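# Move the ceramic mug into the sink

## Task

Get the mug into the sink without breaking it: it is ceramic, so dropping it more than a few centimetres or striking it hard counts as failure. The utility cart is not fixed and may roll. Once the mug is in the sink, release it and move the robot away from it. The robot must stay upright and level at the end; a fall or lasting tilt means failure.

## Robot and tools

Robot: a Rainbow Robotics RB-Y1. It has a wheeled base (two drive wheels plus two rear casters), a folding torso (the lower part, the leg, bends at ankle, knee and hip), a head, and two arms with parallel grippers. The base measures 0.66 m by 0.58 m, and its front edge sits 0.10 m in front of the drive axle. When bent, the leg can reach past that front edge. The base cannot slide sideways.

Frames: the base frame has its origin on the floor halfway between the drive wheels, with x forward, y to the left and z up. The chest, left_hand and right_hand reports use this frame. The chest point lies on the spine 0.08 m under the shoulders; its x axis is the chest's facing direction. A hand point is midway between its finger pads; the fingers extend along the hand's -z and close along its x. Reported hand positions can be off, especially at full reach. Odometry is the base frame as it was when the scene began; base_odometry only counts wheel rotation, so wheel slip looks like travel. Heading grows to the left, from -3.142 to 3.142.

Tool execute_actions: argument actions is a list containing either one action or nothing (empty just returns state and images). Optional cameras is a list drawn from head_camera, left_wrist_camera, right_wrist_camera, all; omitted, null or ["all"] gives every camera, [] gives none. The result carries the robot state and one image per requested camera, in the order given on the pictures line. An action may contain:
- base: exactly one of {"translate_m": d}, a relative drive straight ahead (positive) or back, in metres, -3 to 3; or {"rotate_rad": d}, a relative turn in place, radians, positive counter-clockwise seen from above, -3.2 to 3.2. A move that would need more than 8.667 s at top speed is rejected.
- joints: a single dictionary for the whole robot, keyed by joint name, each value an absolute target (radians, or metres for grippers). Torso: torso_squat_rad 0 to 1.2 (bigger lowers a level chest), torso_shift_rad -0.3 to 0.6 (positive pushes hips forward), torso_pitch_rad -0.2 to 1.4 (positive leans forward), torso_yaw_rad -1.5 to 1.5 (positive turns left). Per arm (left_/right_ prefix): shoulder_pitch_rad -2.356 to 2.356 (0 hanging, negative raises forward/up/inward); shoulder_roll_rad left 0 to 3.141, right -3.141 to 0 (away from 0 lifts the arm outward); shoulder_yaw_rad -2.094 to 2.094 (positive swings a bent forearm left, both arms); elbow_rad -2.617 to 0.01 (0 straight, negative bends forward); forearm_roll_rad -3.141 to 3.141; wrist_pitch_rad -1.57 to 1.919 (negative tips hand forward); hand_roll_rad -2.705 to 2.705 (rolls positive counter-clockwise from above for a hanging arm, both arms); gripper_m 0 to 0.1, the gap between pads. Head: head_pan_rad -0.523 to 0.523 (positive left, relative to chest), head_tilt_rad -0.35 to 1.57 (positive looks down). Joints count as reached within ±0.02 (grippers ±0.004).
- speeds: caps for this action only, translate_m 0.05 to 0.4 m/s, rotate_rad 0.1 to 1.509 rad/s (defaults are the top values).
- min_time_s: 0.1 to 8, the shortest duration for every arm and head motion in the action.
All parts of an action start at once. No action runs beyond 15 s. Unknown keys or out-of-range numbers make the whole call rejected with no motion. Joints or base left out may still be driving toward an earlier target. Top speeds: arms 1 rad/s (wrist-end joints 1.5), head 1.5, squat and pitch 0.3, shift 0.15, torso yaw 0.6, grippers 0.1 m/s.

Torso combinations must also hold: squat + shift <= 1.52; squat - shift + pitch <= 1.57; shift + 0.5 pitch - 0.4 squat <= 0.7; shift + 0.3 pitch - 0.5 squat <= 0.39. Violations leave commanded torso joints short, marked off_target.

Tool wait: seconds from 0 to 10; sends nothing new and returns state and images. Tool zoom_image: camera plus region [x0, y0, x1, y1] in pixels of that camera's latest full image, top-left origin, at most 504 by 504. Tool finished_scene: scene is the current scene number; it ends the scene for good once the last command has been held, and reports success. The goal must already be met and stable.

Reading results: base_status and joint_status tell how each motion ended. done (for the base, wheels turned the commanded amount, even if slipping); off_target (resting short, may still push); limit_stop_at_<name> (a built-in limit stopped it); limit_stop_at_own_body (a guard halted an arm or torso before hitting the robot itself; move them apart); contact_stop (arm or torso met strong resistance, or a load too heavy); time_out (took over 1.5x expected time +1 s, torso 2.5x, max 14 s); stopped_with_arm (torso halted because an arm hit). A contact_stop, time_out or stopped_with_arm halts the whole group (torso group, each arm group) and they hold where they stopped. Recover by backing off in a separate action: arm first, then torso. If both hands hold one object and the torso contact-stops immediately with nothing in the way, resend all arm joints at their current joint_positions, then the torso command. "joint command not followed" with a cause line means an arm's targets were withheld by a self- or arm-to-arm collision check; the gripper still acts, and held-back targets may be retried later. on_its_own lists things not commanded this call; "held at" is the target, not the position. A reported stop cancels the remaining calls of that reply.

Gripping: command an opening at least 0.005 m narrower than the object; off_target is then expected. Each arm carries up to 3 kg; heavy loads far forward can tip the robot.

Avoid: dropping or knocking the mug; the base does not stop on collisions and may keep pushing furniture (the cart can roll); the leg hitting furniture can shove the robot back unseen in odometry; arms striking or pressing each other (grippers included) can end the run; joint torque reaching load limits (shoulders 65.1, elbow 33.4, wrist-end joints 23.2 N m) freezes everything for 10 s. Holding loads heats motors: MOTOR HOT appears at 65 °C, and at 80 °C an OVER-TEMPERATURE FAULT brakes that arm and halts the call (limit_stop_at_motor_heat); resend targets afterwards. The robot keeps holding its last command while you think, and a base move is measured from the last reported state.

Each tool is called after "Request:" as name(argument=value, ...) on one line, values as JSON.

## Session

Request:
execute_actions(actions=[])

Scene clock: 0.00 s.
base_odometry: x=+0.000 y=+0.000 heading=+0.000 (m, m, rad; odometry frame)
base_status: not commanded
joint_positions: torso_squat_rad=+0.350 torso_shift_rad=+0.001 torso_pitch_rad=+0.001 torso_yaw_rad=-0.001 left_shoulder_pitch_rad=+0.000 left_shoulder_roll_rad=+0.023 left_shoulder_yaw_rad=+0.014 left_elbow_rad=-0.258 left_forearm_roll_rad=+0.013 left_wrist_pitch_rad=-0.025 left_hand_roll_rad=+0.045 left_gripper_m=+0.100 right_shoulder_pitch_rad=+0.000 right_shoulder_roll_rad=-0.022 right_shoulder_yaw_rad=-0.046 right_elbow_rad=-0.182 right_forearm_roll_rad=-0.009 right_wrist_pitch_rad=-0.023 right_hand_roll_rad=-0.025 right_gripper_m=+0.101 head_pan_rad=+0.001 head_tilt_rad=+0.400
joint_status: not commanded
chest: x=-0.2271 y=-0.0004 z=+1.2476 quat_wxyz=(+1.000, +0.000, +0.001, +0.000) (m; base frame)
left_hand: x=-0.0969 y=+0.2390 z=+0.5749 quat_wxyz=(+0.989, +0.009, -0.141, +0.034) (m; base frame)
right_hand: x=-0.1348 y=-0.2413 z=+0.5686 quat_wxyz=(+0.994, -0.012, -0.102, -0.039) (m; base frame)
pictures: head_camera, left_wrist_camera, right_wrist_camera
Images, in order (width x height): head_camera 896x504, left_wrist_camera 644x364, right_wrist_camera 644x364.

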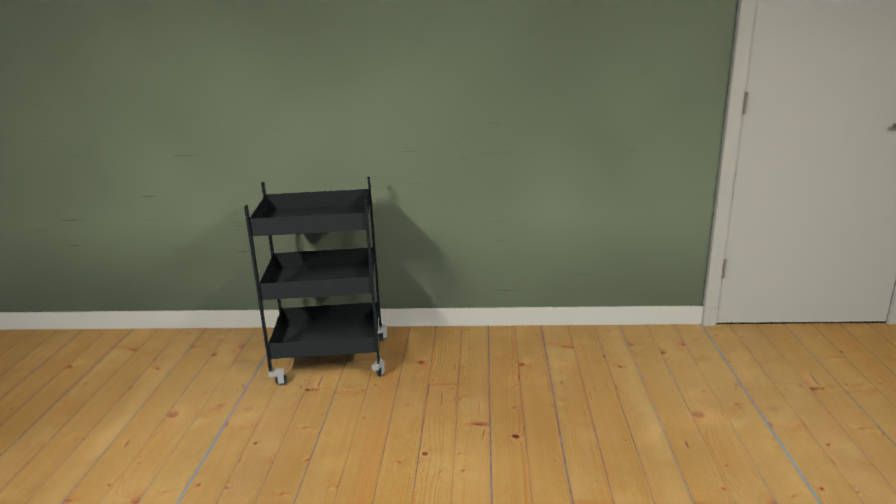

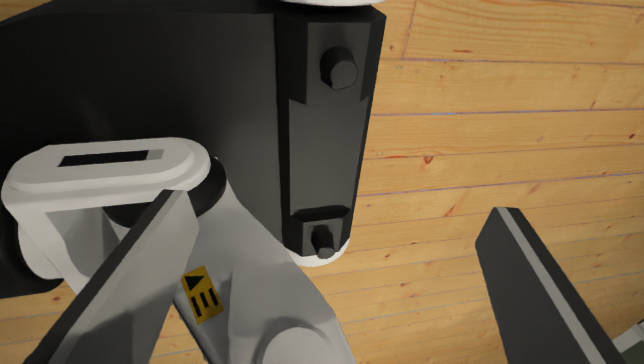

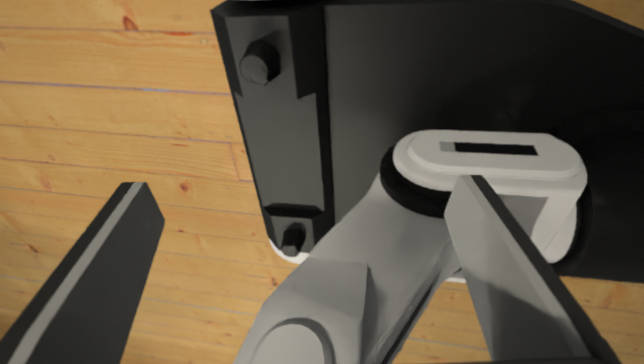

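Request:
execute_actions(actions=[{"joints":{"head_pan_rad":-0.52,"torso_yaw_rad":-0.7,"head_tilt_rad":0.45}}], cameras=["head_camera"])

Scene clock: 4.53 s.
base_odometry: x=+0.000 y=+0.000 heading=+0.000 (m, m, rad; odometry frame)
base_status: not commanded
joint_positions: torso_squat_rad=+0.350 torso_shift_rad=+0.001 torso_pitch_rad=+0.001 torso_yaw_rad=-0.700 left_shoulder_pitch_rad=+0.000 left_shoulder_roll_rad=+0.023 left_shoulder_yaw_rad=+0.014 left_elbow_rad=-0.259 left_forearm_roll_rad=+0.013 left_wrist_pitch_rad=-0.025 left_hand_roll_rad=+0.045 left_gripper_m=+0.100 right_shoulder_pitch_rad=+0.000 right_shoulder_roll_rad=-0.022 right_shoulder_yaw_rad=-0.046 right_elbow_rad=-0.182 right_forearm_roll_rad=-0.009 right_wrist_pitch_rad=-0.023 right_hand_roll_rad=-0.025 right_gripper_m=+0.101 head_pan_rad=-0.520 head_tilt_rad=+0.450
joint_status: all done
chest: x=-0.2271 y=-0.0004 z=+1.2476 quat_wxyz=(+0.939, +0.000, +0.001, -0.343) (m; base frame)
left_hand: x=+0.0265 y=+0.0984 z=+0.5747 quat_wxyz=(+0.941, -0.041, -0.136, -0.307) (m; base frame)
right_hand: x=-0.3118 y=-0.2447 z=+0.5688 quat_wxyz=(+0.921, -0.046, -0.092, -0.377) (m; base frame)
pictures: head_camera
Images, in order (width x height): head_camera 896x504.

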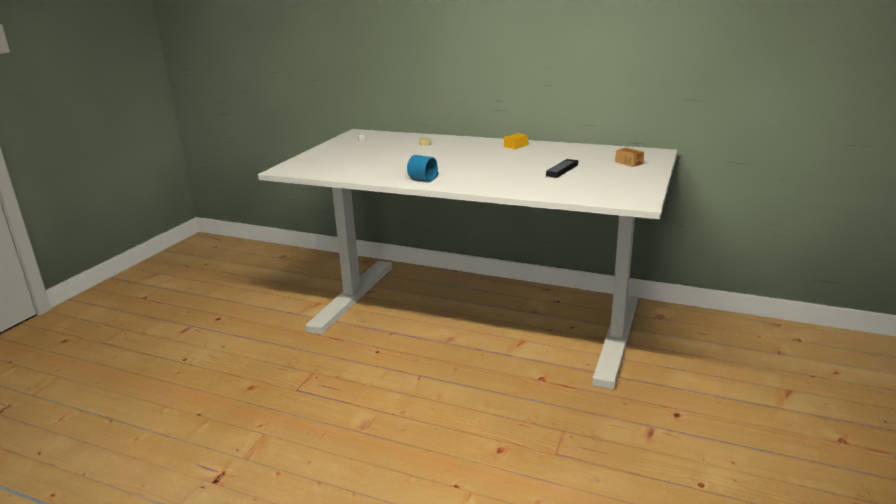

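Request:
zoom_image(camera="head_camera", region=[370, 125, 480, 205])

Region (370, 125, 480, 205) of head_camera's 896x504 image, scaled by 4.582, with more detail than that image has; it fills the top 367 rows of this view, and the rest is white.

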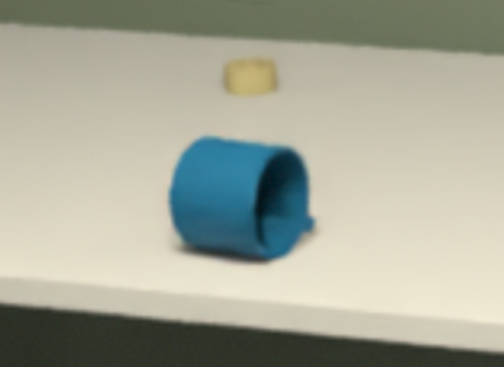

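Request:
execute_actions(actions=[{"base":{"rotate_rad":-1.355},"joints":{"head_pan_rad":0.0,"torso_yaw_rad":0,"head_tilt_rad":0.35}}], cameras=[])

Request:
execute_actions(actions=[{"base":{"translate_m":1.6},"joints":{"torso_pitch_rad":0.35,"torso_squat_rad":0.1,"left_shoulder_pitch_rad":-0.774,"left_shoulder_roll_rad":0.0945,"left_shoulder_yaw_rad":0.2414,"left_elbow_rad":-1.479,"left_forearm_roll_rad":0,"left_wrist_pitch_rad":1.872,"left_hand_roll_rad":0,"right_shoulder_pitch_rad":-0.3},"min_time_s":3}], cameras=["head_camera","left_wrist_camera"])

Scene clock: 30.03 s.
base_odometry: x=+0.000 y=+0.000 heading=-1.354 (m, m, rad; odometry frame)
base_status: done
joint_positions: torso_squat_rad=+0.350 torso_shift_rad=+0.001 torso_pitch_rad=+0.001 torso_yaw_rad=+0.000 left_shoulder_pitch_rad=+0.000 left_shoulder_roll_rad=+0.023 left_shoulder_yaw_rad=+0.014 left_elbow_rad=-0.258 left_forearm_roll_rad=+0.013 left_wrist_pitch_rad=-0.025 left_hand_roll_rad=+0.045 left_gripper_m=+0.100 right_shoulder_pitch_rad=+0.000 right_shoulder_roll_rad=-0.022 right_shoulder_yaw_rad=-0.046 right_elbow_rad=-0.182 right_forearm_roll_rad=-0.009 right_wrist_pitch_rad=-0.023 right_hand_roll_rad=-0.025 right_gripper_m=+0.101 head_pan_rad=+0.000 head_tilt_rad=+0.350
joint_status: all done
chest: x=-0.2271 y=-0.0004 z=+1.2476 quat_wxyz=(+1.000, +0.000, +0.001, +0.000) (m; base frame)
left_hand: x=-0.0972 y=+0.2391 z=+0.5749 quat_wxyz=(+0.989, +0.009, -0.141, +0.034) (m; base frame)
right_hand: x=-0.1345 y=-0.2412 z=+0.5686 quat_wxyz=(+0.994, -0.012, -0.102, -0.038) (m; base frame)
pictures: none
No camera images: the call's "cameras" was empty. Leave "cameras" out to get every camera's image.

Scene clock: 35.60 s.
base_odometry: x=+0.343 y=-1.563 heading=-1.355 (m, m, rad; odometry frame)
base_status: done
joint_positions: torso_squat_rad=+0.100 torso_shift_rad=+0.001 torso_pitch_rad=+0.350 torso_yaw_rad=+0.000 left_shoulder_pitch_rad=-0.774 left_shoulder_roll_rad=+0.094 left_shoulder_yaw_rad=+0.241 left_elbow_rad=-1.479 left_forearm_roll_rad=+0.000 left_wrist_pitch_rad=+1.872 left_hand_roll_rad=+0.000 left_gripper_m=+0.100 right_shoulder_pitch_rad=-0.300 right_shoulder_roll_rad=-0.022 right_shoulder_yaw_rad=-0.046 right_elbow_rad=-0.182 right_forearm_roll_rad=-0.009 right_wrist_pitch_rad=-0.023 right_hand_roll_rad=-0.025 right_gripper_m=+0.101 head_pan_rad=+0.000 head_tilt_rad=+0.350
joint_status: all done
chest: x=-0.1214 y=-0.0004 z=+1.2677 quat_wxyz=(+0.985, +0.000, +0.174, +0.000) (m; base frame)
left_hand: x=+0.2941 y=+0.2195 z=+0.9156 quat_wxyz=(+1.000, +0.000, +0.000, +0.000) (m; base frame)
right_hand: x=-0.0507 y=-0.2207 z=+0.5792 quat_wxyz=(+0.998, +0.001, -0.069, +0.011) (m; base frame)
pictures: head_camera, left_wrist_camera
Images, in order (width x height): head_camera 896x504, left_wrist_camera 644x364.

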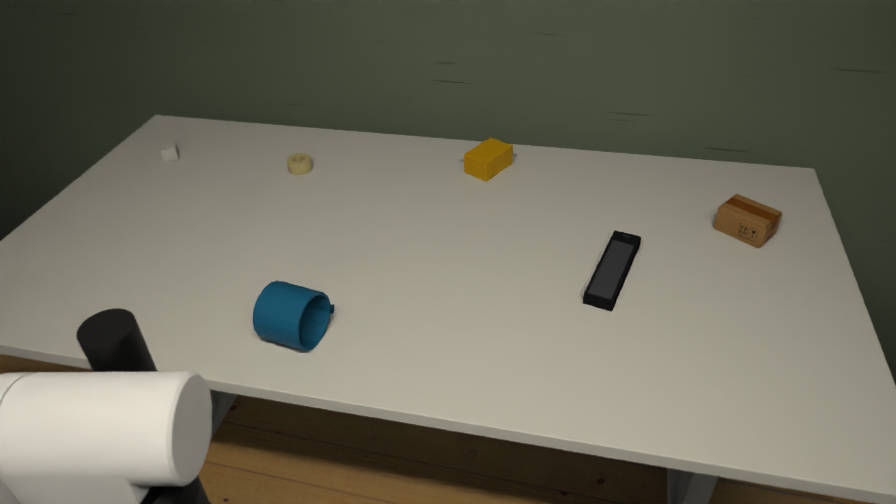

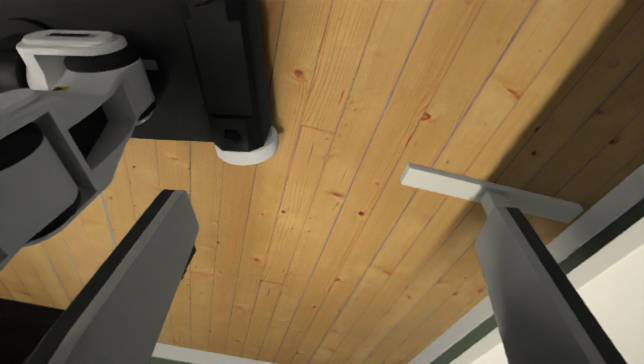

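Request:
execute_actions(actions=[{"base":{"translate_m":0.5},"joints":{"left_hand_roll_rad":-0.45,"head_tilt_rad":0.75,"head_pan_rad":0.2}}], cameras=["head_camera","left_wrist_camera"])

Scene clock: 43.17 s.
base_odometry: x=+0.449 y=-2.051 heading=-1.356 (m, m, rad; odometry frame)
base_status: done
joint_positions: torso_squat_rad=+0.100 torso_shift_rad=+0.001 torso_pitch_rad=+0.350 torso_yaw_rad=+0.000 left_shoulder_pitch_rad=-0.774 left_shoulder_roll_rad=+0.094 left_shoulder_yaw_rad=+0.241 left_elbow_rad=-1.479 left_forearm_roll_rad=+0.000 left_wrist_pitch_rad=+1.872 left_hand_roll_rad=-0.450 left_gripper_m=+0.100 right_shoulder_pitch_rad=-0.300 right_shoulder_roll_rad=-0.022 right_shoulder_yaw_rad=-0.046 right_elbow_rad=-0.182 right_forearm_roll_rad=-0.009 right_wrist_pitch_rad=-0.023 right_hand_roll_rad=-0.025 right_gripper_m=+0.101 head_pan_rad=+0.200 head_tilt_rad=+0.750
joint_status: all done
chest: x=-0.1213 y=-0.0004 z=+1.2677 quat_wxyz=(+0.985, +0.000, +0.174, +0.000) (m; base frame)
left_hand: x=+0.2941 y=+0.2195 z=+0.9156 quat_wxyz=(+0.975, +0.000, +0.000, -0.223) (m; base frame)
right_hand: x=-0.0507 y=-0.2207 z=+0.5792 quat_wxyz=(+0.998, +0.001, -0.069, +0.011) (m; base frame)
pictures: head_camera, left_wrist_camera
Images, in order (width x height): head_camera 896x504, left_wrist_camera 644x364.

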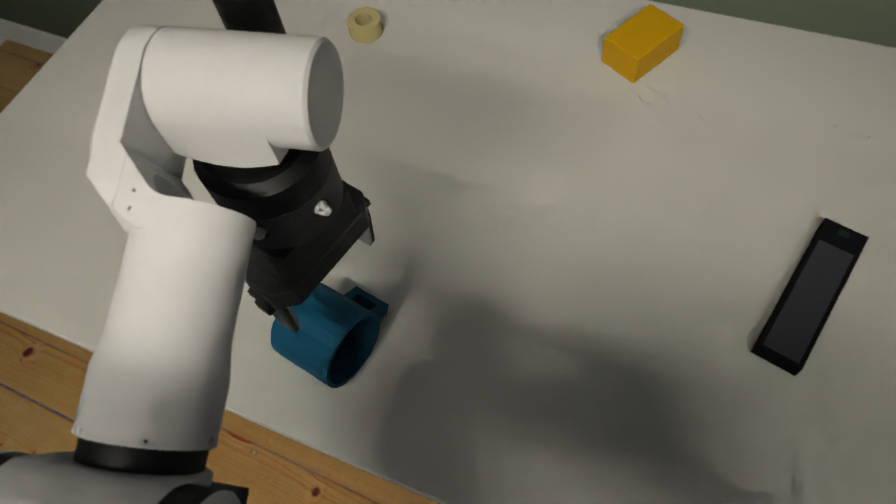

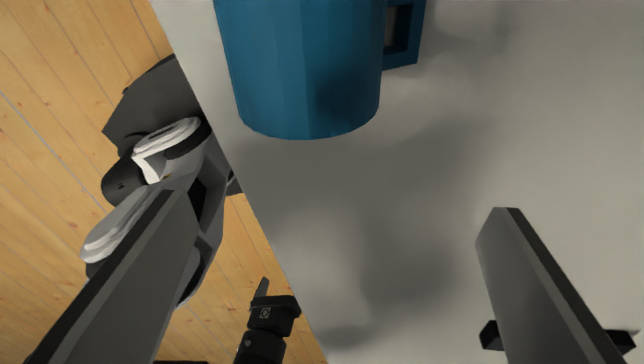

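Request:
execute_actions(actions=[{"base":{"rotate_rad":0.085},"joints":{"left_hand_roll_rad":-0.535,"torso_shift_rad":0.014,"torso_squat_rad":0.4}}], cameras=["head_camera","left_wrist_camera"])

Scene clock: 56.53 s.
base_odometry: x=+0.449 y=-2.051 heading=-1.272 (m, m, rad; odometry frame)
base_status: done
joint_positions: torso_squat_rad=+0.400 torso_shift_rad=+0.014 torso_pitch_rad=+0.350 torso_yaw_rad=+0.000 left_shoulder_pitch_rad=-0.774 left_shoulder_roll_rad=+0.094 left_shoulder_yaw_rad=+0.241 left_elbow_rad=-1.479 left_forearm_roll_rad=+0.000 left_wrist_pitch_rad=+1.872 left_hand_roll_rad=-0.535 left_gripper_m=+0.100 right_shoulder_pitch_rad=-0.300 right_shoulder_roll_rad=-0.022 right_shoulder_yaw_rad=-0.046 right_elbow_rad=-0.182 right_forearm_roll_rad=-0.009 right_wrist_pitch_rad=-0.023 right_hand_roll_rad=-0.025 right_gripper_m=+0.101 head_pan_rad=+0.200 head_tilt_rad=+0.750
joint_status: all done
chest: x=-0.1130 y=-0.0004 z=+1.2159 quat_wxyz=(+0.985, +0.000, +0.174, +0.000) (m; base frame)
left_hand: x=+0.3026 y=+0.2196 z=+0.8639 quat_wxyz=(+0.964, +0.000, +0.000, -0.264) (m; base frame)
right_hand: x=-0.0422 y=-0.2207 z=+0.5274 quat_wxyz=(+0.998, +0.001, -0.069, +0.011) (m; base frame)
pictures: head_camera, left_wrist_camera
Images, in order (width x height): head_camera 896x504, left_wrist_camera 644x364.

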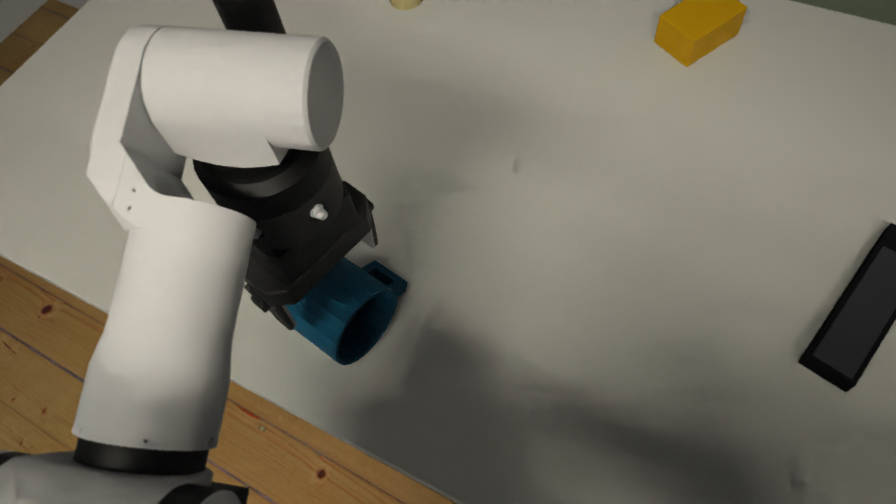

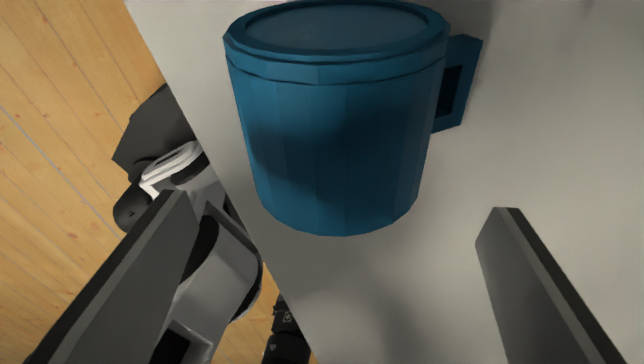

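Request:
execute_actions(actions=[{"joints":{"torso_squat_rad":0.54,"torso_shift_rad":0.011}}], cameras=["head_camera","left_wrist_camera"])

Scene clock: 60.87 s.
base_odometry: x=+0.449 y=-2.051 heading=-1.272 (m, m, rad; odometry frame)
base_status: not commanded
joint_positions: torso_squat_rad=+0.540 torso_shift_rad=+0.011 torso_pitch_rad=+0.350 torso_yaw_rad=+0.000 left_shoulder_pitch_rad=-0.774 left_shoulder_roll_rad=+0.094 left_shoulder_yaw_rad=+0.241 left_elbow_rad=-1.479 left_forearm_roll_rad=+0.000 left_wrist_pitch_rad=+1.872 left_hand_roll_rad=-0.535 left_gripper_m=+0.100 right_shoulder_pitch_rad=-0.300 right_shoulder_roll_rad=-0.022 right_shoulder_yaw_rad=-0.046 right_elbow_rad=-0.182 right_forearm_roll_rad=-0.009 right_wrist_pitch_rad=-0.023 right_hand_roll_rad=-0.025 right_gripper_m=+0.101 head_pan_rad=+0.200 head_tilt_rad=+0.750
joint_status: all done
chest: x=-0.1154 y=-0.0004 z=+1.1715 quat_wxyz=(+0.985, +0.000, +0.174, +0.000) (m; base frame)
left_hand: x=+0.3002 y=+0.2196 z=+0.8196 quat_wxyz=(+0.964, +0.000, +0.000, -0.264) (m; base frame)
right_hand: x=-0.0446 y=-0.2207 z=+0.4830 quat_wxyz=(+0.998, +0.001, -0.069, +0.011) (m; base frame)
pictures: head_camera, left_wrist_camera
Images, in order (width x height): head_camera 896x504, left_wrist_camera 644x364.

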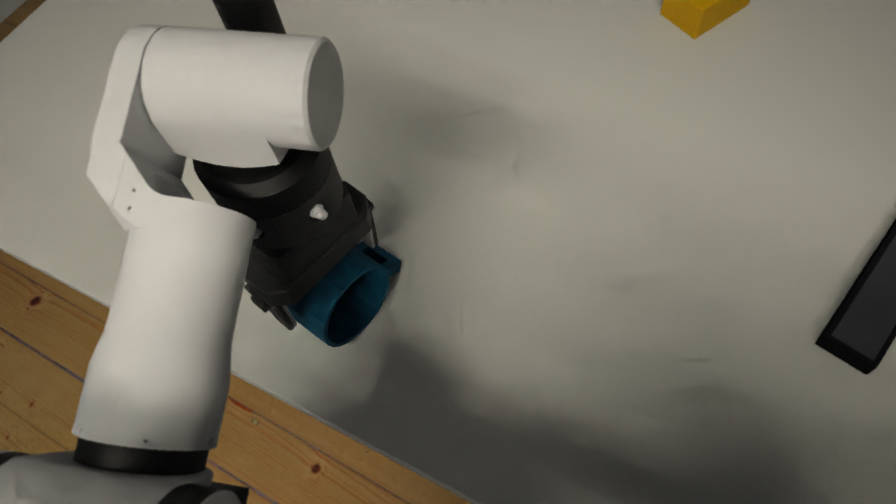

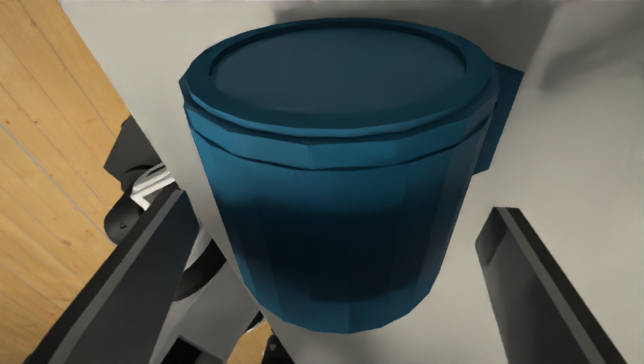

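Request:
execute_actions(actions=[{"joints":{"torso_squat_rad":0.578}}], cameras=["head_camera","left_wrist_camera"])

Request:
zoom_image(camera="head_camera", region=[230, 180, 430, 360])

Scene clock: 75.33 s.
base_odometry: x=+0.449 y=-2.051 heading=-1.272 (m, m, rad; odometry frame)
base_status: not commanded
joint_positions: torso_squat_rad=+0.578 torso_shift_rad=+0.011 torso_pitch_rad=+0.350 torso_yaw_rad=+0.000 left_shoulder_pitch_rad=-0.774 left_shoulder_roll_rad=+0.094 left_shoulder_yaw_rad=+0.241 left_elbow_rad=-1.479 left_forearm_roll_rad=+0.000 left_wrist_pitch_rad=+1.872 left_hand_roll_rad=-0.535 left_gripper_m=+0.100 right_shoulder_pitch_rad=-0.300 right_shoulder_roll_rad=-0.022 right_shoulder_yaw_rad=-0.046 right_elbow_rad=-0.182 right_forearm_roll_rad=-0.009 right_wrist_pitch_rad=-0.023 right_hand_roll_rad=-0.025 right_gripper_m=+0.101 head_pan_rad=+0.200 head_tilt_rad=+0.750
joint_status: all done
chest: x=-0.1156 y=-0.0004 z=+1.1574 quat_wxyz=(+0.985, +0.000, +0.174, +0.000) (m; base frame)
left_hand: x=+0.3000 y=+0.2196 z=+0.8055 quat_wxyz=(+0.964, +0.000, +0.000, -0.264) (m; base frame)
right_hand: x=-0.0447 y=-0.2206 z=+0.4690 quat_wxyz=(+0.998, +0.001, -0.069, +0.011) (m; base frame)
pictures: head_camera, left_wrist_camera
Images, in order (width x height): head_camera 896x504, left_wrist_camera 644x364.

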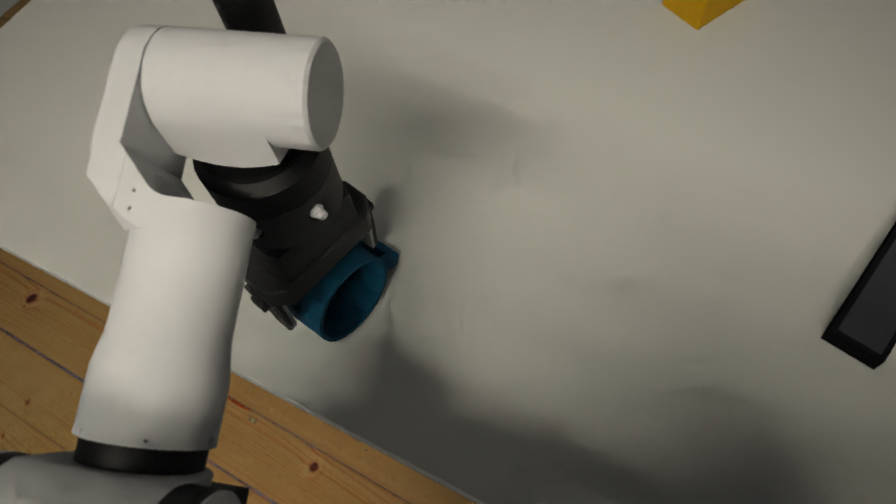

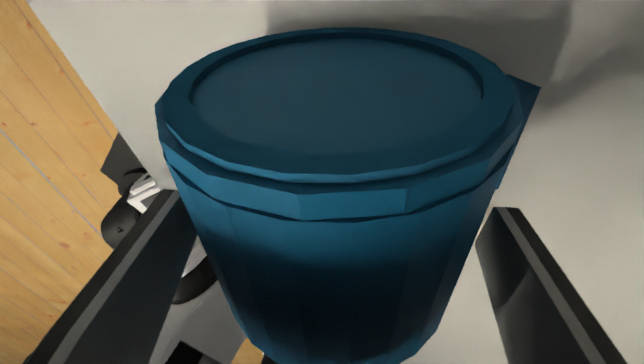

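Region (230, 180, 430, 360) of head_camera's 896x504 image, scaled by 2.520, with more detail than that image has; it fills the top 454 rows of this view, and the rest is white.

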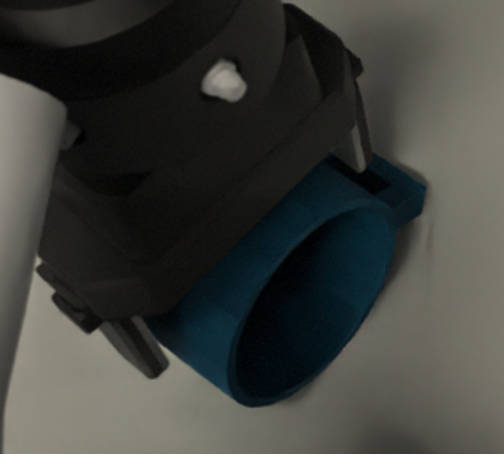

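Request:
execute_actions(actions=[{"joints":{"torso_squat_rad":0.6}}], cameras=["head_camera","left_wrist_camera"])

Scene clock: 82.03 s.
base_odometry: x=+0.449 y=-2.051 heading=-1.272 (m, m, rad; odometry frame)
base_status: not commanded
joint_positions: torso_squat_rad=+0.600 torso_shift_rad=+0.011 torso_pitch_rad=+0.350 torso_yaw_rad=+0.000 left_shoulder_pitch_rad=-0.774 left_shoulder_roll_rad=+0.094 left_shoulder_yaw_rad=+0.241 left_elbow_rad=-1.479 left_forearm_roll_rad=+0.000 left_wrist_pitch_rad=+1.872 left_hand_roll_rad=-0.535 left_gripper_m=+0.100 right_shoulder_pitch_rad=-0.300 right_shoulder_roll_rad=-0.022 right_shoulder_yaw_rad=-0.046 right_elbow_rad=-0.182 right_forearm_roll_rad=-0.009 right_wrist_pitch_rad=-0.023 right_hand_roll_rad=-0.025 right_gripper_m=+0.101 head_pan_rad=+0.200 head_tilt_rad=+0.750
joint_status: all done
chest: x=-0.1156 y=-0.0004 z=+1.1489 quat_wxyz=(+0.985, +0.000, +0.174, +0.000) (m; base frame)
left_hand: x=+0.2999 y=+0.2196 z=+0.7969 quat_wxyz=(+0.964, +0.000, +0.000, -0.264) (m; base frame)
right_hand: x=-0.0448 y=-0.2206 z=+0.4604 quat_wxyz=(+0.998, +0.001, -0.069, +0.011) (m; base frame)
pictures: head_camera, left_wrist_camera
Images, in order (width x height): head_camera 896x504, left_wrist_camera 644x364.

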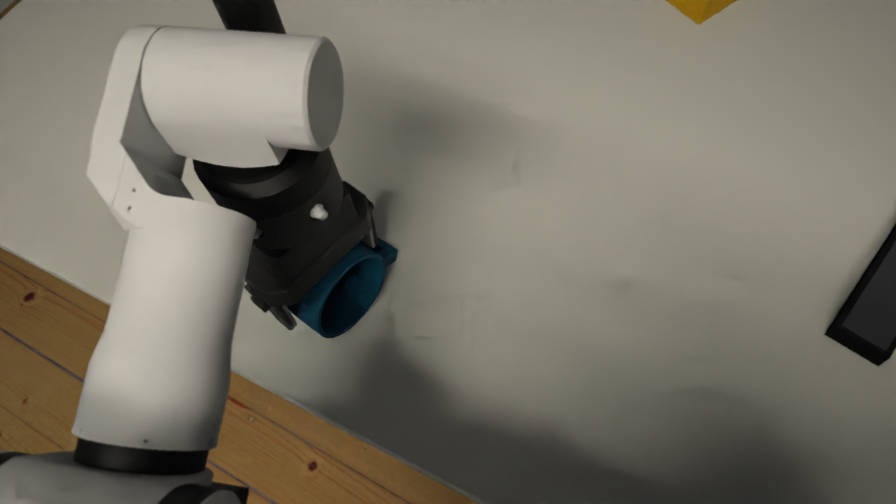

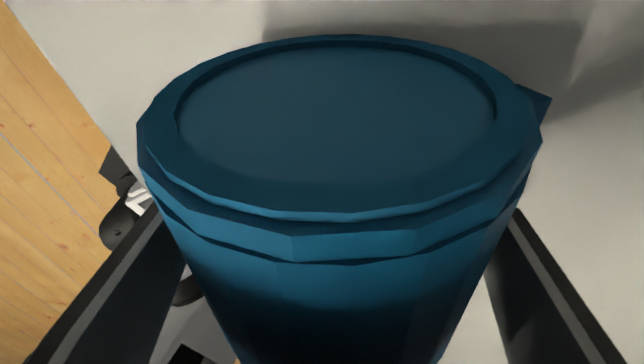

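Request:
execute_actions(actions=[{"joints":{"left_gripper_m":0.07}}], cameras=["left_wrist_camera"])

Request:
execute_actions(actions=[{"joints":{"torso_squat_rad":0.5}}], cameras=["head_camera","left_wrist_camera"])

Scene clock: 87.63 s.
base_odometry: x=+0.449 y=-2.051 heading=-1.272 (m, m, rad; odometry frame)
base_status: not commanded
joint_positions: torso_squat_rad=+0.600 torso_shift_rad=+0.011 torso_pitch_rad=+0.350 torso_yaw_rad=+0.000 left_shoulder_pitch_rad=-0.774 left_shoulder_roll_rad=+0.094 left_shoulder_yaw_rad=+0.241 left_elbow_rad=-1.479 left_forearm_roll_rad=+0.000 left_wrist_pitch_rad=+1.872 left_hand_roll_rad=-0.535 left_gripper_m=+0.090 right_shoulder_pitch_rad=-0.300 right_shoulder_roll_rad=-0.022 right_shoulder_yaw_rad=-0.046 right_elbow_rad=-0.182 right_forearm_roll_rad=-0.009 right_wrist_pitch_rad=-0.023 right_hand_roll_rad=-0.025 right_gripper_m=+0.101 head_pan_rad=+0.200 head_tilt_rad=+0.750
joint_status: left_gripper_m off_target (ended at +0.090, target +0.070)
chest: x=-0.1156 y=-0.0004 z=+1.1489 quat_wxyz=(+0.985, +0.000, +0.174, +0.000) (m; base frame)
left_hand: x=+0.2999 y=+0.2196 z=+0.7969 quat_wxyz=(+0.964, +0.000, +0.000, -0.264) (m; base frame)
right_hand: x=-0.0448 y=-0.2206 z=+0.4604 quat_wxyz=(+0.998, +0.001, -0.069, +0.011) (m; base frame)
pictures: left_wrist_camera
Images, in order (width x height): left_wrist_camera 644x364.

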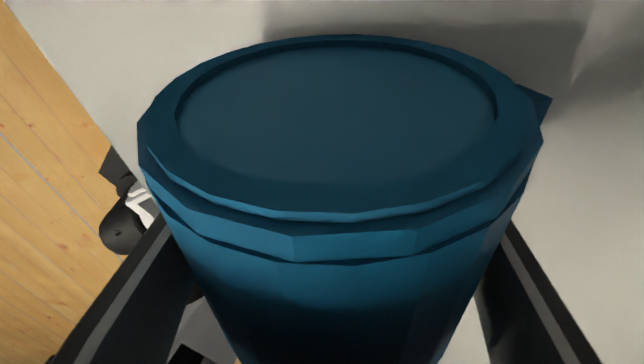

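Scene clock: 88.77 s.
base_odometry: x=+0.449 y=-2.051 heading=-1.272 (m, m, rad; odometry frame)
base_status: not commanded
joint_positions: torso_squat_rad=+0.500 torso_shift_rad=+0.011 torso_pitch_rad=+0.350 torso_yaw_rad=+0.000 left_shoulder_pitch_rad=-0.774 left_shoulder_roll_rad=+0.094 left_shoulder_yaw_rad=+0.241 left_elbow_rad=-1.479 left_forearm_roll_rad=+0.000 left_wrist_pitch_rad=+1.872 left_hand_roll_rad=-0.535 left_gripper_m=+0.090 right_shoulder_pitch_rad=-0.300 right_shoulder_roll_rad=-0.022 right_shoulder_yaw_rad=-0.046 right_elbow_rad=-0.182 right_forearm_roll_rad=-0.009 right_wrist_pitch_rad=-0.023 right_hand_roll_rad=-0.025 right_gripper_m=+0.101 head_pan_rad=+0.200 head_tilt_rad=+0.750
joint_status: all done
chest: x=-0.1151 y=-0.0004 z=+1.1854 quat_wxyz=(+0.985, +0.000, +0.174, +0.000) (m; base frame)
left_hand: x=+0.3003 y=+0.2196 z=+0.8333 quat_wxyz=(+0.964, +0.000, +0.000, -0.264) (m; base frame)
right_hand: x=-0.0445 y=-0.2207 z=+0.4969 quat_wxyz=(+0.998, +0.001, -0.069, +0.011) (m; base frame)
pictures: head_camera, left_wrist_camera
Images, in order (width x height): head_camera 896x504, left_wrist_camera 644x364.

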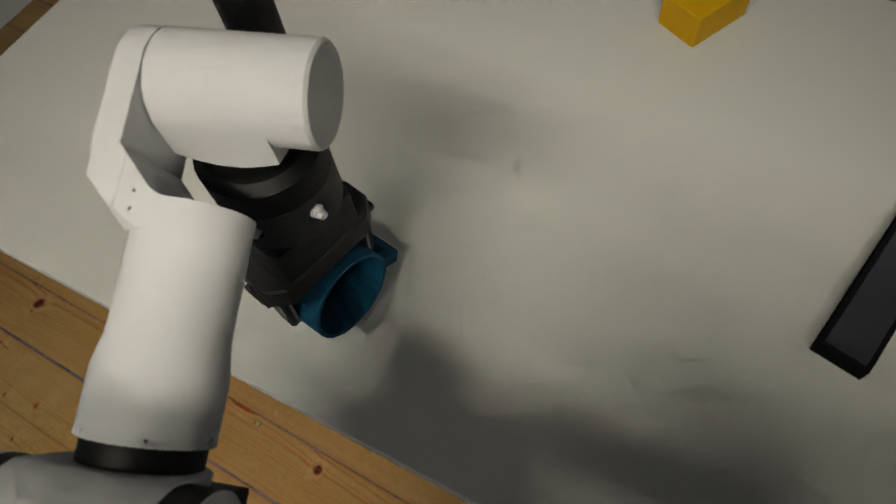

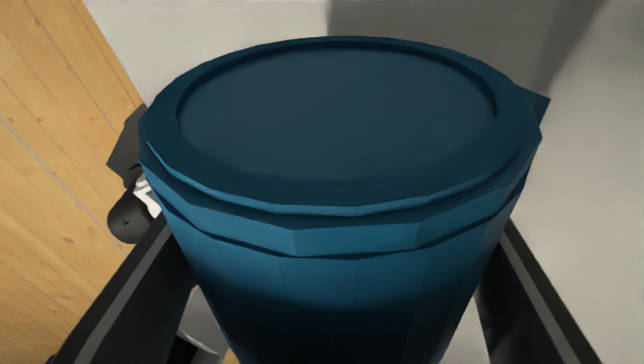

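Request:
execute_actions(actions=[{"base":{"translate_m":-0.55},"joints":{"torso_squat_rad":0.0,"torso_shift_rad":0,"head_tilt_rad":0.0,"head_pan_rad":0.0}}], cameras=["left_wrist_camera"])

Request:
execute_actions(actions=[{"base":{"rotate_rad":2.9}}], cameras=["head_camera","left_wrist_camera"])

Scene clock: 96.97 s.
base_odometry: x=+0.287 y=-1.526 heading=-1.271 (m, m, rad; odometry frame)
base_status: done
joint_positions: torso_squat_rad=+0.000 torso_shift_rad=+0.000 torso_pitch_rad=+0.350 torso_yaw_rad=+0.000 left_shoulder_pitch_rad=-0.774 left_shoulder_roll_rad=+0.094 left_shoulder_yaw_rad=+0.241 left_elbow_rad=-1.479 left_forearm_roll_rad=+0.000 left_wrist_pitch_rad=+1.872 left_hand_roll_rad=-0.535 left_gripper_m=+0.090 right_shoulder_pitch_rad=-0.300 right_shoulder_roll_rad=-0.022 right_shoulder_yaw_rad=-0.046 right_elbow_rad=-0.182 right_forearm_roll_rad=-0.009 right_wrist_pitch_rad=-0.023 right_hand_roll_rad=-0.025 right_gripper_m=+0.101 head_pan_rad=+0.000 head_tilt_rad=+0.000
joint_status: all done
chest: x=-0.1219 y=-0.0005 z=+1.2712 quat_wxyz=(+0.985, +0.000, +0.174, +0.000) (m; base frame)
left_hand: x=+0.2935 y=+0.2196 z=+0.9190 quat_wxyz=(+0.964, +0.000, +0.000, -0.264) (m; base frame)
right_hand: x=-0.0514 y=-0.2207 z=+0.5826 quat_wxyz=(+0.998, +0.001, -0.069, +0.011) (m; base frame)
pictures: left_wrist_camera
Images, in order (width x height): left_wrist_camera 644x364.

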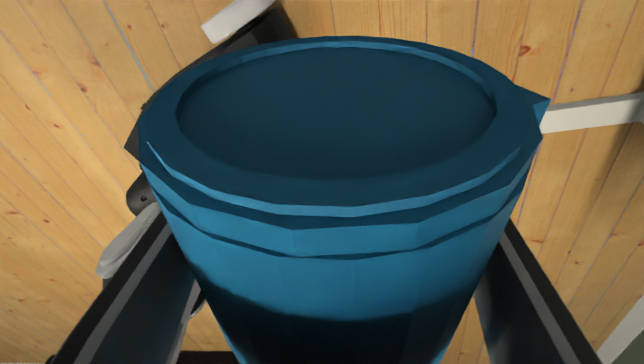

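Scene clock: 102.13 s.
base_odometry: x=+0.287 y=-1.526 heading=+1.629 (m, m, rad; odometry frame)
base_status: done
joint_positions: torso_squat_rad=+0.000 torso_shift_rad=+0.000 torso_pitch_rad=+0.350 torso_yaw_rad=+0.000 left_shoulder_pitch_rad=-0.774 left_shoulder_roll_rad=+0.094 left_shoulder_yaw_rad=+0.241 left_elbow_rad=-1.479 left_forearm_roll_rad=+0.000 left_wrist_pitch_rad=+1.872 left_hand_roll_rad=-0.535 left_gripper_m=+0.090 right_shoulder_pitch_rad=-0.300 right_shoulder_roll_rad=-0.022 right_shoulder_yaw_rad=-0.046 right_elbow_rad=-0.182 right_forearm_roll_rad=-0.009 right_wrist_pitch_rad=-0.023 right_hand_roll_rad=-0.025 right_gripper_m=+0.101 head_pan_rad=+0.000 head_tilt_rad=+0.000
joint_status: not commanded
chest: x=-0.1219 y=-0.0005 z=+1.2712 quat_wxyz=(+0.985, +0.000, +0.174, +0.000) (m; base frame)
left_hand: x=+0.2935 y=+0.2196 z=+0.9190 quat_wxyz=(+0.964, +0.000, +0.000, -0.264) (m; base frame)
right_hand: x=-0.0514 y=-0.2207 z=+0.5827 quat_wxyz=(+0.998, +0.001, -0.069, +0.011) (m; base frame)
pictures: head_camera, left_wrist_camera
Images, in order (width x height): head_camera 896x504, left_wrist_camera 644x364.

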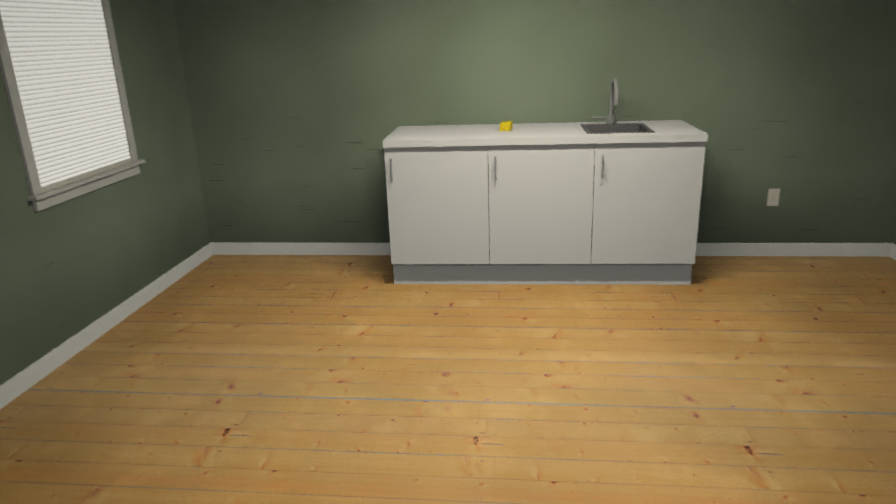

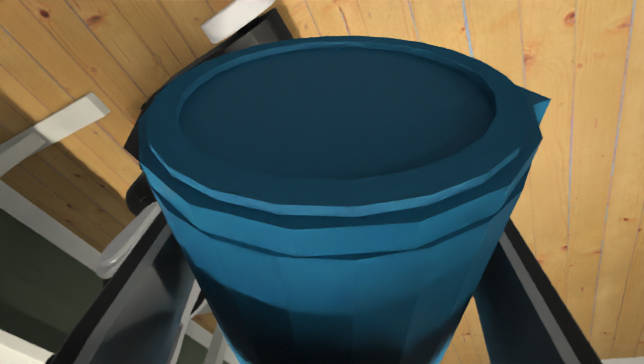

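Request:
execute_actions(actions=[{"base":{"rotate_rad":-0.33}}], cameras=[])

Request:
execute_actions(actions=[{"base":{"translate_m":2.9},"joints":{"head_tilt_rad":0.2}}], cameras=[])

Request:
execute_actions(actions=[{"base":{"rotate_rad":0.166}}], cameras=["head_camera","left_wrist_camera"])

Scene clock: 117.43 s.
base_odometry: x=+0.287 y=-1.525 heading=+1.299 (m, m, rad; odometry frame)
base_status: done
joint_positions: torso_squat_rad=+0.000 torso_shift_rad=+0.000 torso_pitch_rad=+0.350 torso_yaw_rad=+0.000 left_shoulder_pitch_rad=-0.774 left_shoulder_roll_rad=+0.094 left_shoulder_yaw_rad=+0.241 left_elbow_rad=-1.479 left_forearm_roll_rad=+0.000 left_wrist_pitch_rad=+1.872 left_hand_roll_rad=-0.535 left_gripper_m=+0.090 right_shoulder_pitch_rad=-0.300 right_shoulder_roll_rad=-0.022 right_shoulder_yaw_rad=-0.046 right_elbow_rad=-0.182 right_forearm_roll_rad=-0.009 right_wrist_pitch_rad=-0.023 right_hand_roll_rad=-0.025 right_gripper_m=+0.101 head_pan_rad=+0.000 head_tilt_rad=+0.000
joint_status: not commanded
chest: x=-0.1219 y=-0.0004 z=+1.2712 quat_wxyz=(+0.985, +0.000, +0.174, +0.000) (m; base frame)
left_hand: x=+0.2935 y=+0.2196 z=+0.9190 quat_wxyz=(+0.964, +0.000, +0.000, -0.264) (m; base frame)
right_hand: x=-0.0514 y=-0.2207 z=+0.5827 quat_wxyz=(+0.998, +0.001, -0.069, +0.011) (m; base frame)
pictures: none
No camera images: the call's "cameras" was empty. Leave "cameras" out to get every camera's image.

Scene clock: 126.23 s.
base_odometry: x=+1.063 y=+1.269 heading=+1.300 (m, m, rad; odometry frame)
base_status: done
joint_positions: torso_squat_rad=+0.000 torso_shift_rad=+0.000 torso_pitch_rad=+0.350 torso_yaw_rad=+0.000 left_shoulder_pitch_rad=-0.774 left_shoulder_roll_rad=+0.094 left_shoulder_yaw_rad=+0.241 left_elbow_rad=-1.479 left_forearm_roll_rad=+0.000 left_wrist_pitch_rad=+1.872 left_hand_roll_rad=-0.535 left_gripper_m=+0.090 right_shoulder_pitch_rad=-0.300 right_shoulder_roll_rad=-0.022 right_shoulder_yaw_rad=-0.046 right_elbow_rad=-0.182 right_forearm_roll_rad=-0.009 right_wrist_pitch_rad=-0.023 right_hand_roll_rad=-0.025 right_gripper_m=+0.101 head_pan_rad=+0.000 head_tilt_rad=+0.200
joint_status: all done
chest: x=-0.1218 y=-0.0004 z=+1.2712 quat_wxyz=(+0.985, +0.000, +0.174, +0.000) (m; base frame)
left_hand: x=+0.2935 y=+0.2196 z=+0.9190 quat_wxyz=(+0.964, +0.000, +0.000, -0.264) (m; base frame)
right_hand: x=-0.0513 y=-0.2207 z=+0.5826 quat_wxyz=(+0.998, +0.001, -0.069, +0.011) (m; base frame)
pictures: none
No camera images: the call's "cameras" was empty. Leave "cameras" out to get every camera's image.

Scene clock: 128.20 s.
base_odometry: x=+1.063 y=+1.269 heading=+1.466 (m, m, rad; odometry frame)
base_status: done
joint_positions: torso_squat_rad=+0.000 torso_shift_rad=+0.000 torso_pitch_rad=+0.350 torso_yaw_rad=+0.000 left_shoulder_pitch_rad=-0.774 left_shoulder_roll_rad=+0.094 left_shoulder_yaw_rad=+0.241 left_elbow_rad=-1.479 left_forearm_roll_rad=+0.000 left_wrist_pitch_rad=+1.872 left_hand_roll_rad=-0.535 left_gripper_m=+0.090 right_shoulder_pitch_rad=-0.300 right_shoulder_roll_rad=-0.022 right_shoulder_yaw_rad=-0.046 right_elbow_rad=-0.182 right_forearm_roll_rad=-0.009 right_wrist_pitch_rad=-0.023 right_hand_roll_rad=-0.025 right_gripper_m=+0.101 head_pan_rad=+0.000 head_tilt_rad=+0.200
joint_status: not commanded
chest: x=-0.1218 y=-0.0004 z=+1.2712 quat_wxyz=(+0.985, +0.000, +0.174, +0.000) (m; base frame)
left_hand: x=+0.2935 y=+0.2196 z=+0.9190 quat_wxyz=(+0.964, +0.000, +0.000, -0.264) (m; base frame)
right_hand: x=-0.0513 y=-0.2207 z=+0.5826 quat_wxyz=(+0.998, +0.001, -0.069, +0.011) (m; base frame)
pictures: head_camera, left_wrist_camera
Images, in order (width x height): head_camera 896x504, left_wrist_camera 644x364.

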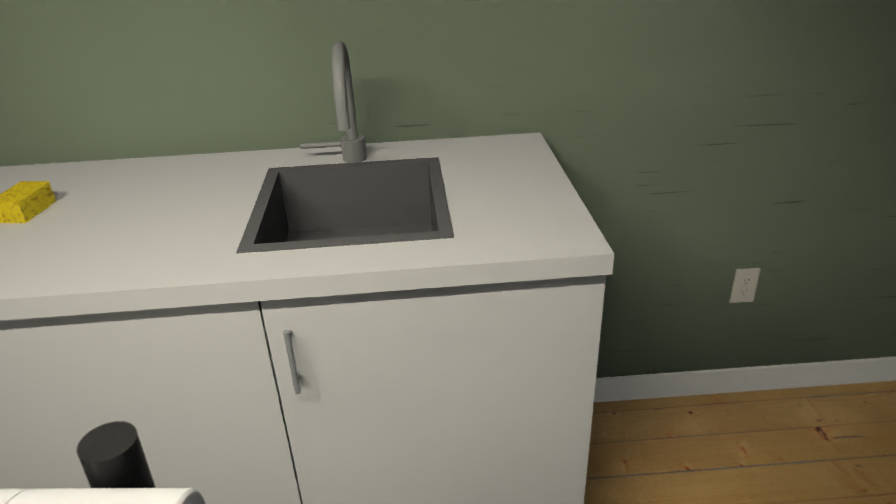

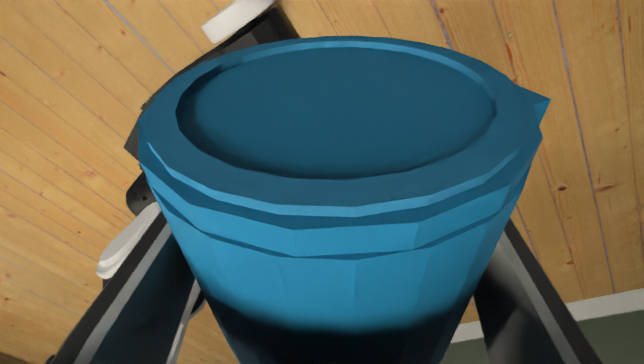

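Request:
execute_actions(actions=[{"base":{"rotate_rad":0.04},"joints":{"left_shoulder_pitch_rad":-1.4026,"left_shoulder_roll_rad":0.2883,"left_shoulder_yaw_rad":0.344,"left_elbow_rad":-0.82,"left_wrist_pitch_rad":1.862,"left_hand_roll_rad":0.12,"right_shoulder_roll_rad":-0.3},"min_time_s":1.2}], cameras=[])

Request:
execute_actions(actions=[{"base":{"translate_m":0.77},"joints":{"head_tilt_rad":0.6,"head_pan_rad":0.1}}], cameras=["head_camera","left_wrist_camera"])

Scene clock: 138.03 s.
base_odometry: x=+1.063 y=+1.269 heading=+1.505 (m, m, rad; odometry frame)
base_status: done
joint_positions: torso_squat_rad=+0.000 torso_shift_rad=+0.000 torso_pitch_rad=+0.350 torso_yaw_rad=+0.000 left_shoulder_pitch_rad=-1.402 left_shoulder_roll_rad=+0.288 left_shoulder_yaw_rad=+0.344 left_elbow_rad=-0.820 left_forearm_roll_rad=+0.000 left_wrist_pitch_rad=+1.862 left_hand_roll_rad=+0.120 left_gripper_m=+0.090 right_shoulder_pitch_rad=-0.300 right_shoulder_roll_rad=-0.300 right_shoulder_yaw_rad=-0.046 right_elbow_rad=-0.182 right_forearm_roll_rad=-0.009 right_wrist_pitch_rad=-0.023 right_hand_roll_rad=-0.025 right_gripper_m=+0.101 head_pan_rad=+0.000 head_tilt_rad=+0.200
joint_status: all done
chest: x=-0.1218 y=-0.0004 z=+1.2712 quat_wxyz=(+0.985, +0.000, +0.174, +0.000) (m; base frame)
left_hand: x=+0.4135 y=+0.2197 z=+1.0470 quat_wxyz=(+0.998, +0.000, +0.000, +0.060) (m; base frame)
right_hand: x=-0.0282 y=-0.4276 z=+0.6130 quat_wxyz=(+0.987, -0.135, -0.081, +0.030) (m; base frame)
pictures: none
No camera images: the call's "cameras" was empty. Leave "cameras" out to get every camera's image.

Scene clock: 141.63 s.
base_odometry: x=+1.113 y=+2.038 heading=+1.506 (m, m, rad; odometry frame)
base_status: done
joint_positions: torso_squat_rad=+0.000 torso_shift_rad=+0.000 torso_pitch_rad=+0.350 torso_yaw_rad=+0.000 left_shoulder_pitch_rad=-1.402 left_shoulder_roll_rad=+0.288 left_shoulder_yaw_rad=+0.344 left_elbow_rad=-0.820 left_forearm_roll_rad=+0.000 left_wrist_pitch_rad=+1.862 left_hand_roll_rad=+0.120 left_gripper_m=+0.090 right_shoulder_pitch_rad=-0.300 right_shoulder_roll_rad=-0.300 right_shoulder_yaw_rad=-0.046 right_elbow_rad=-0.182 right_forearm_roll_rad=-0.009 right_wrist_pitch_rad=-0.023 right_hand_roll_rad=-0.025 right_gripper_m=+0.101 head_pan_rad=+0.100 head_tilt_rad=+0.600
joint_status: all done
chest: x=-0.1218 y=-0.0004 z=+1.2712 quat_wxyz=(+0.985, +0.000, +0.174, +0.000) (m; base frame)
left_hand: x=+0.4135 y=+0.2197 z=+1.0470 quat_wxyz=(+0.998, +0.000, +0.000, +0.060) (m; base frame)
right_hand: x=-0.0281 y=-0.4276 z=+0.6130 quat_wxyz=(+0.987, -0.135, -0.081, +0.030) (m; base frame)
pictures: head_camera, left_wrist_camera
Images, in order (width x height): head_camera 896x504, left_wrist_camera 644x364.

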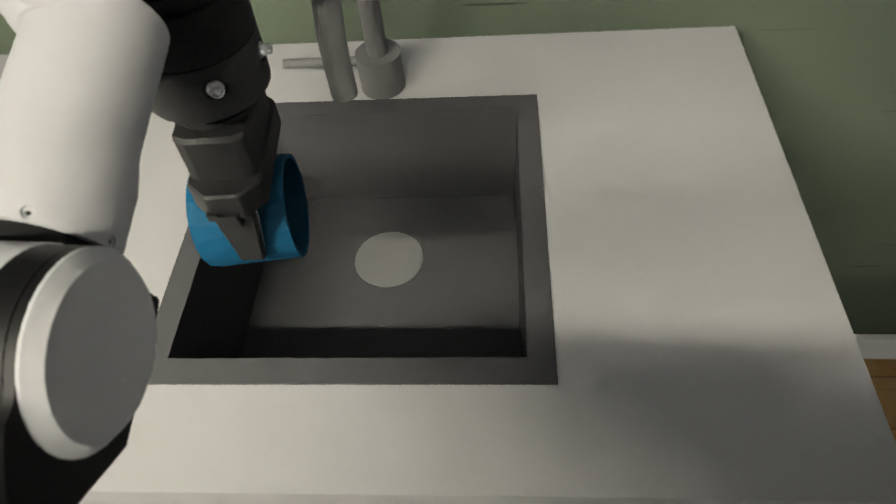

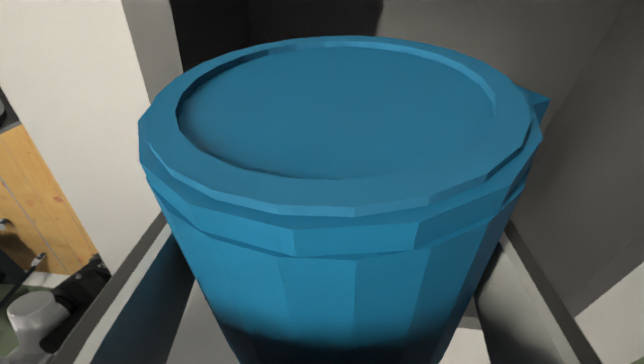

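Request:
execute_actions(actions=[{"base":{"translate_m":0.035},"joints":{"torso_squat_rad":0.6,"head_tilt_rad":0.5}}], cameras=["head_camera","left_wrist_camera"])

Scene clock: 147.77 s.
base_odometry: x=+1.115 y=+2.073 heading=+1.506 (m, m, rad; odometry frame)
base_status: done
joint_positions: torso_squat_rad=+0.600 torso_shift_rad=+0.000 torso_pitch_rad=+0.350 torso_yaw_rad=+0.000 left_shoulder_pitch_rad=-1.403 left_shoulder_roll_rad=+0.288 left_shoulder_yaw_rad=+0.344 left_elbow_rad=-0.820 left_forearm_roll_rad=+0.000 left_wrist_pitch_rad=+1.862 left_hand_roll_rad=+0.120 left_gripper_m=+0.090 right_shoulder_pitch_rad=-0.300 right_shoulder_roll_rad=-0.300 right_shoulder_yaw_rad=-0.046 right_elbow_rad=-0.182 right_forearm_roll_rad=-0.009 right_wrist_pitch_rad=-0.023 right_hand_roll_rad=-0.025 right_gripper_m=+0.101 head_pan_rad=+0.100 head_tilt_rad=+0.500
joint_status: all done
chest: x=-0.1219 y=-0.0003 z=+1.1489 quat_wxyz=(+0.985, +0.000, +0.174, +0.000) (m; base frame)
left_hand: x=+0.4135 y=+0.2198 z=+0.9249 quat_wxyz=(+0.998, +0.000, +0.000, +0.060) (m; base frame)
right_hand: x=-0.0280 y=-0.4275 z=+0.4908 quat_wxyz=(+0.987, -0.135, -0.081, +0.030) (m; base frame)
pictures: head_camera, left_wrist_camera
Images, in order (width x height): head_camera 896x504, left_wrist_camera 644x364.

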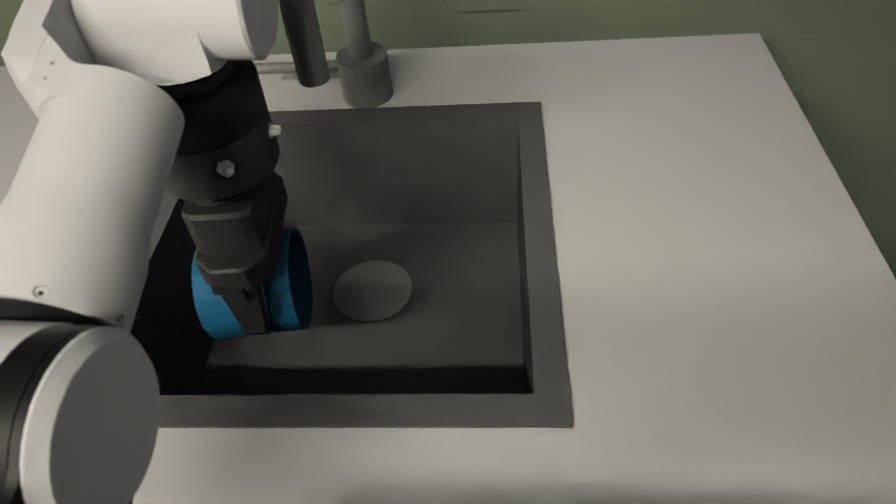

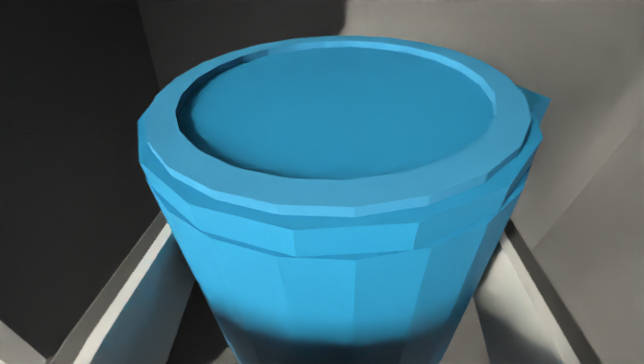

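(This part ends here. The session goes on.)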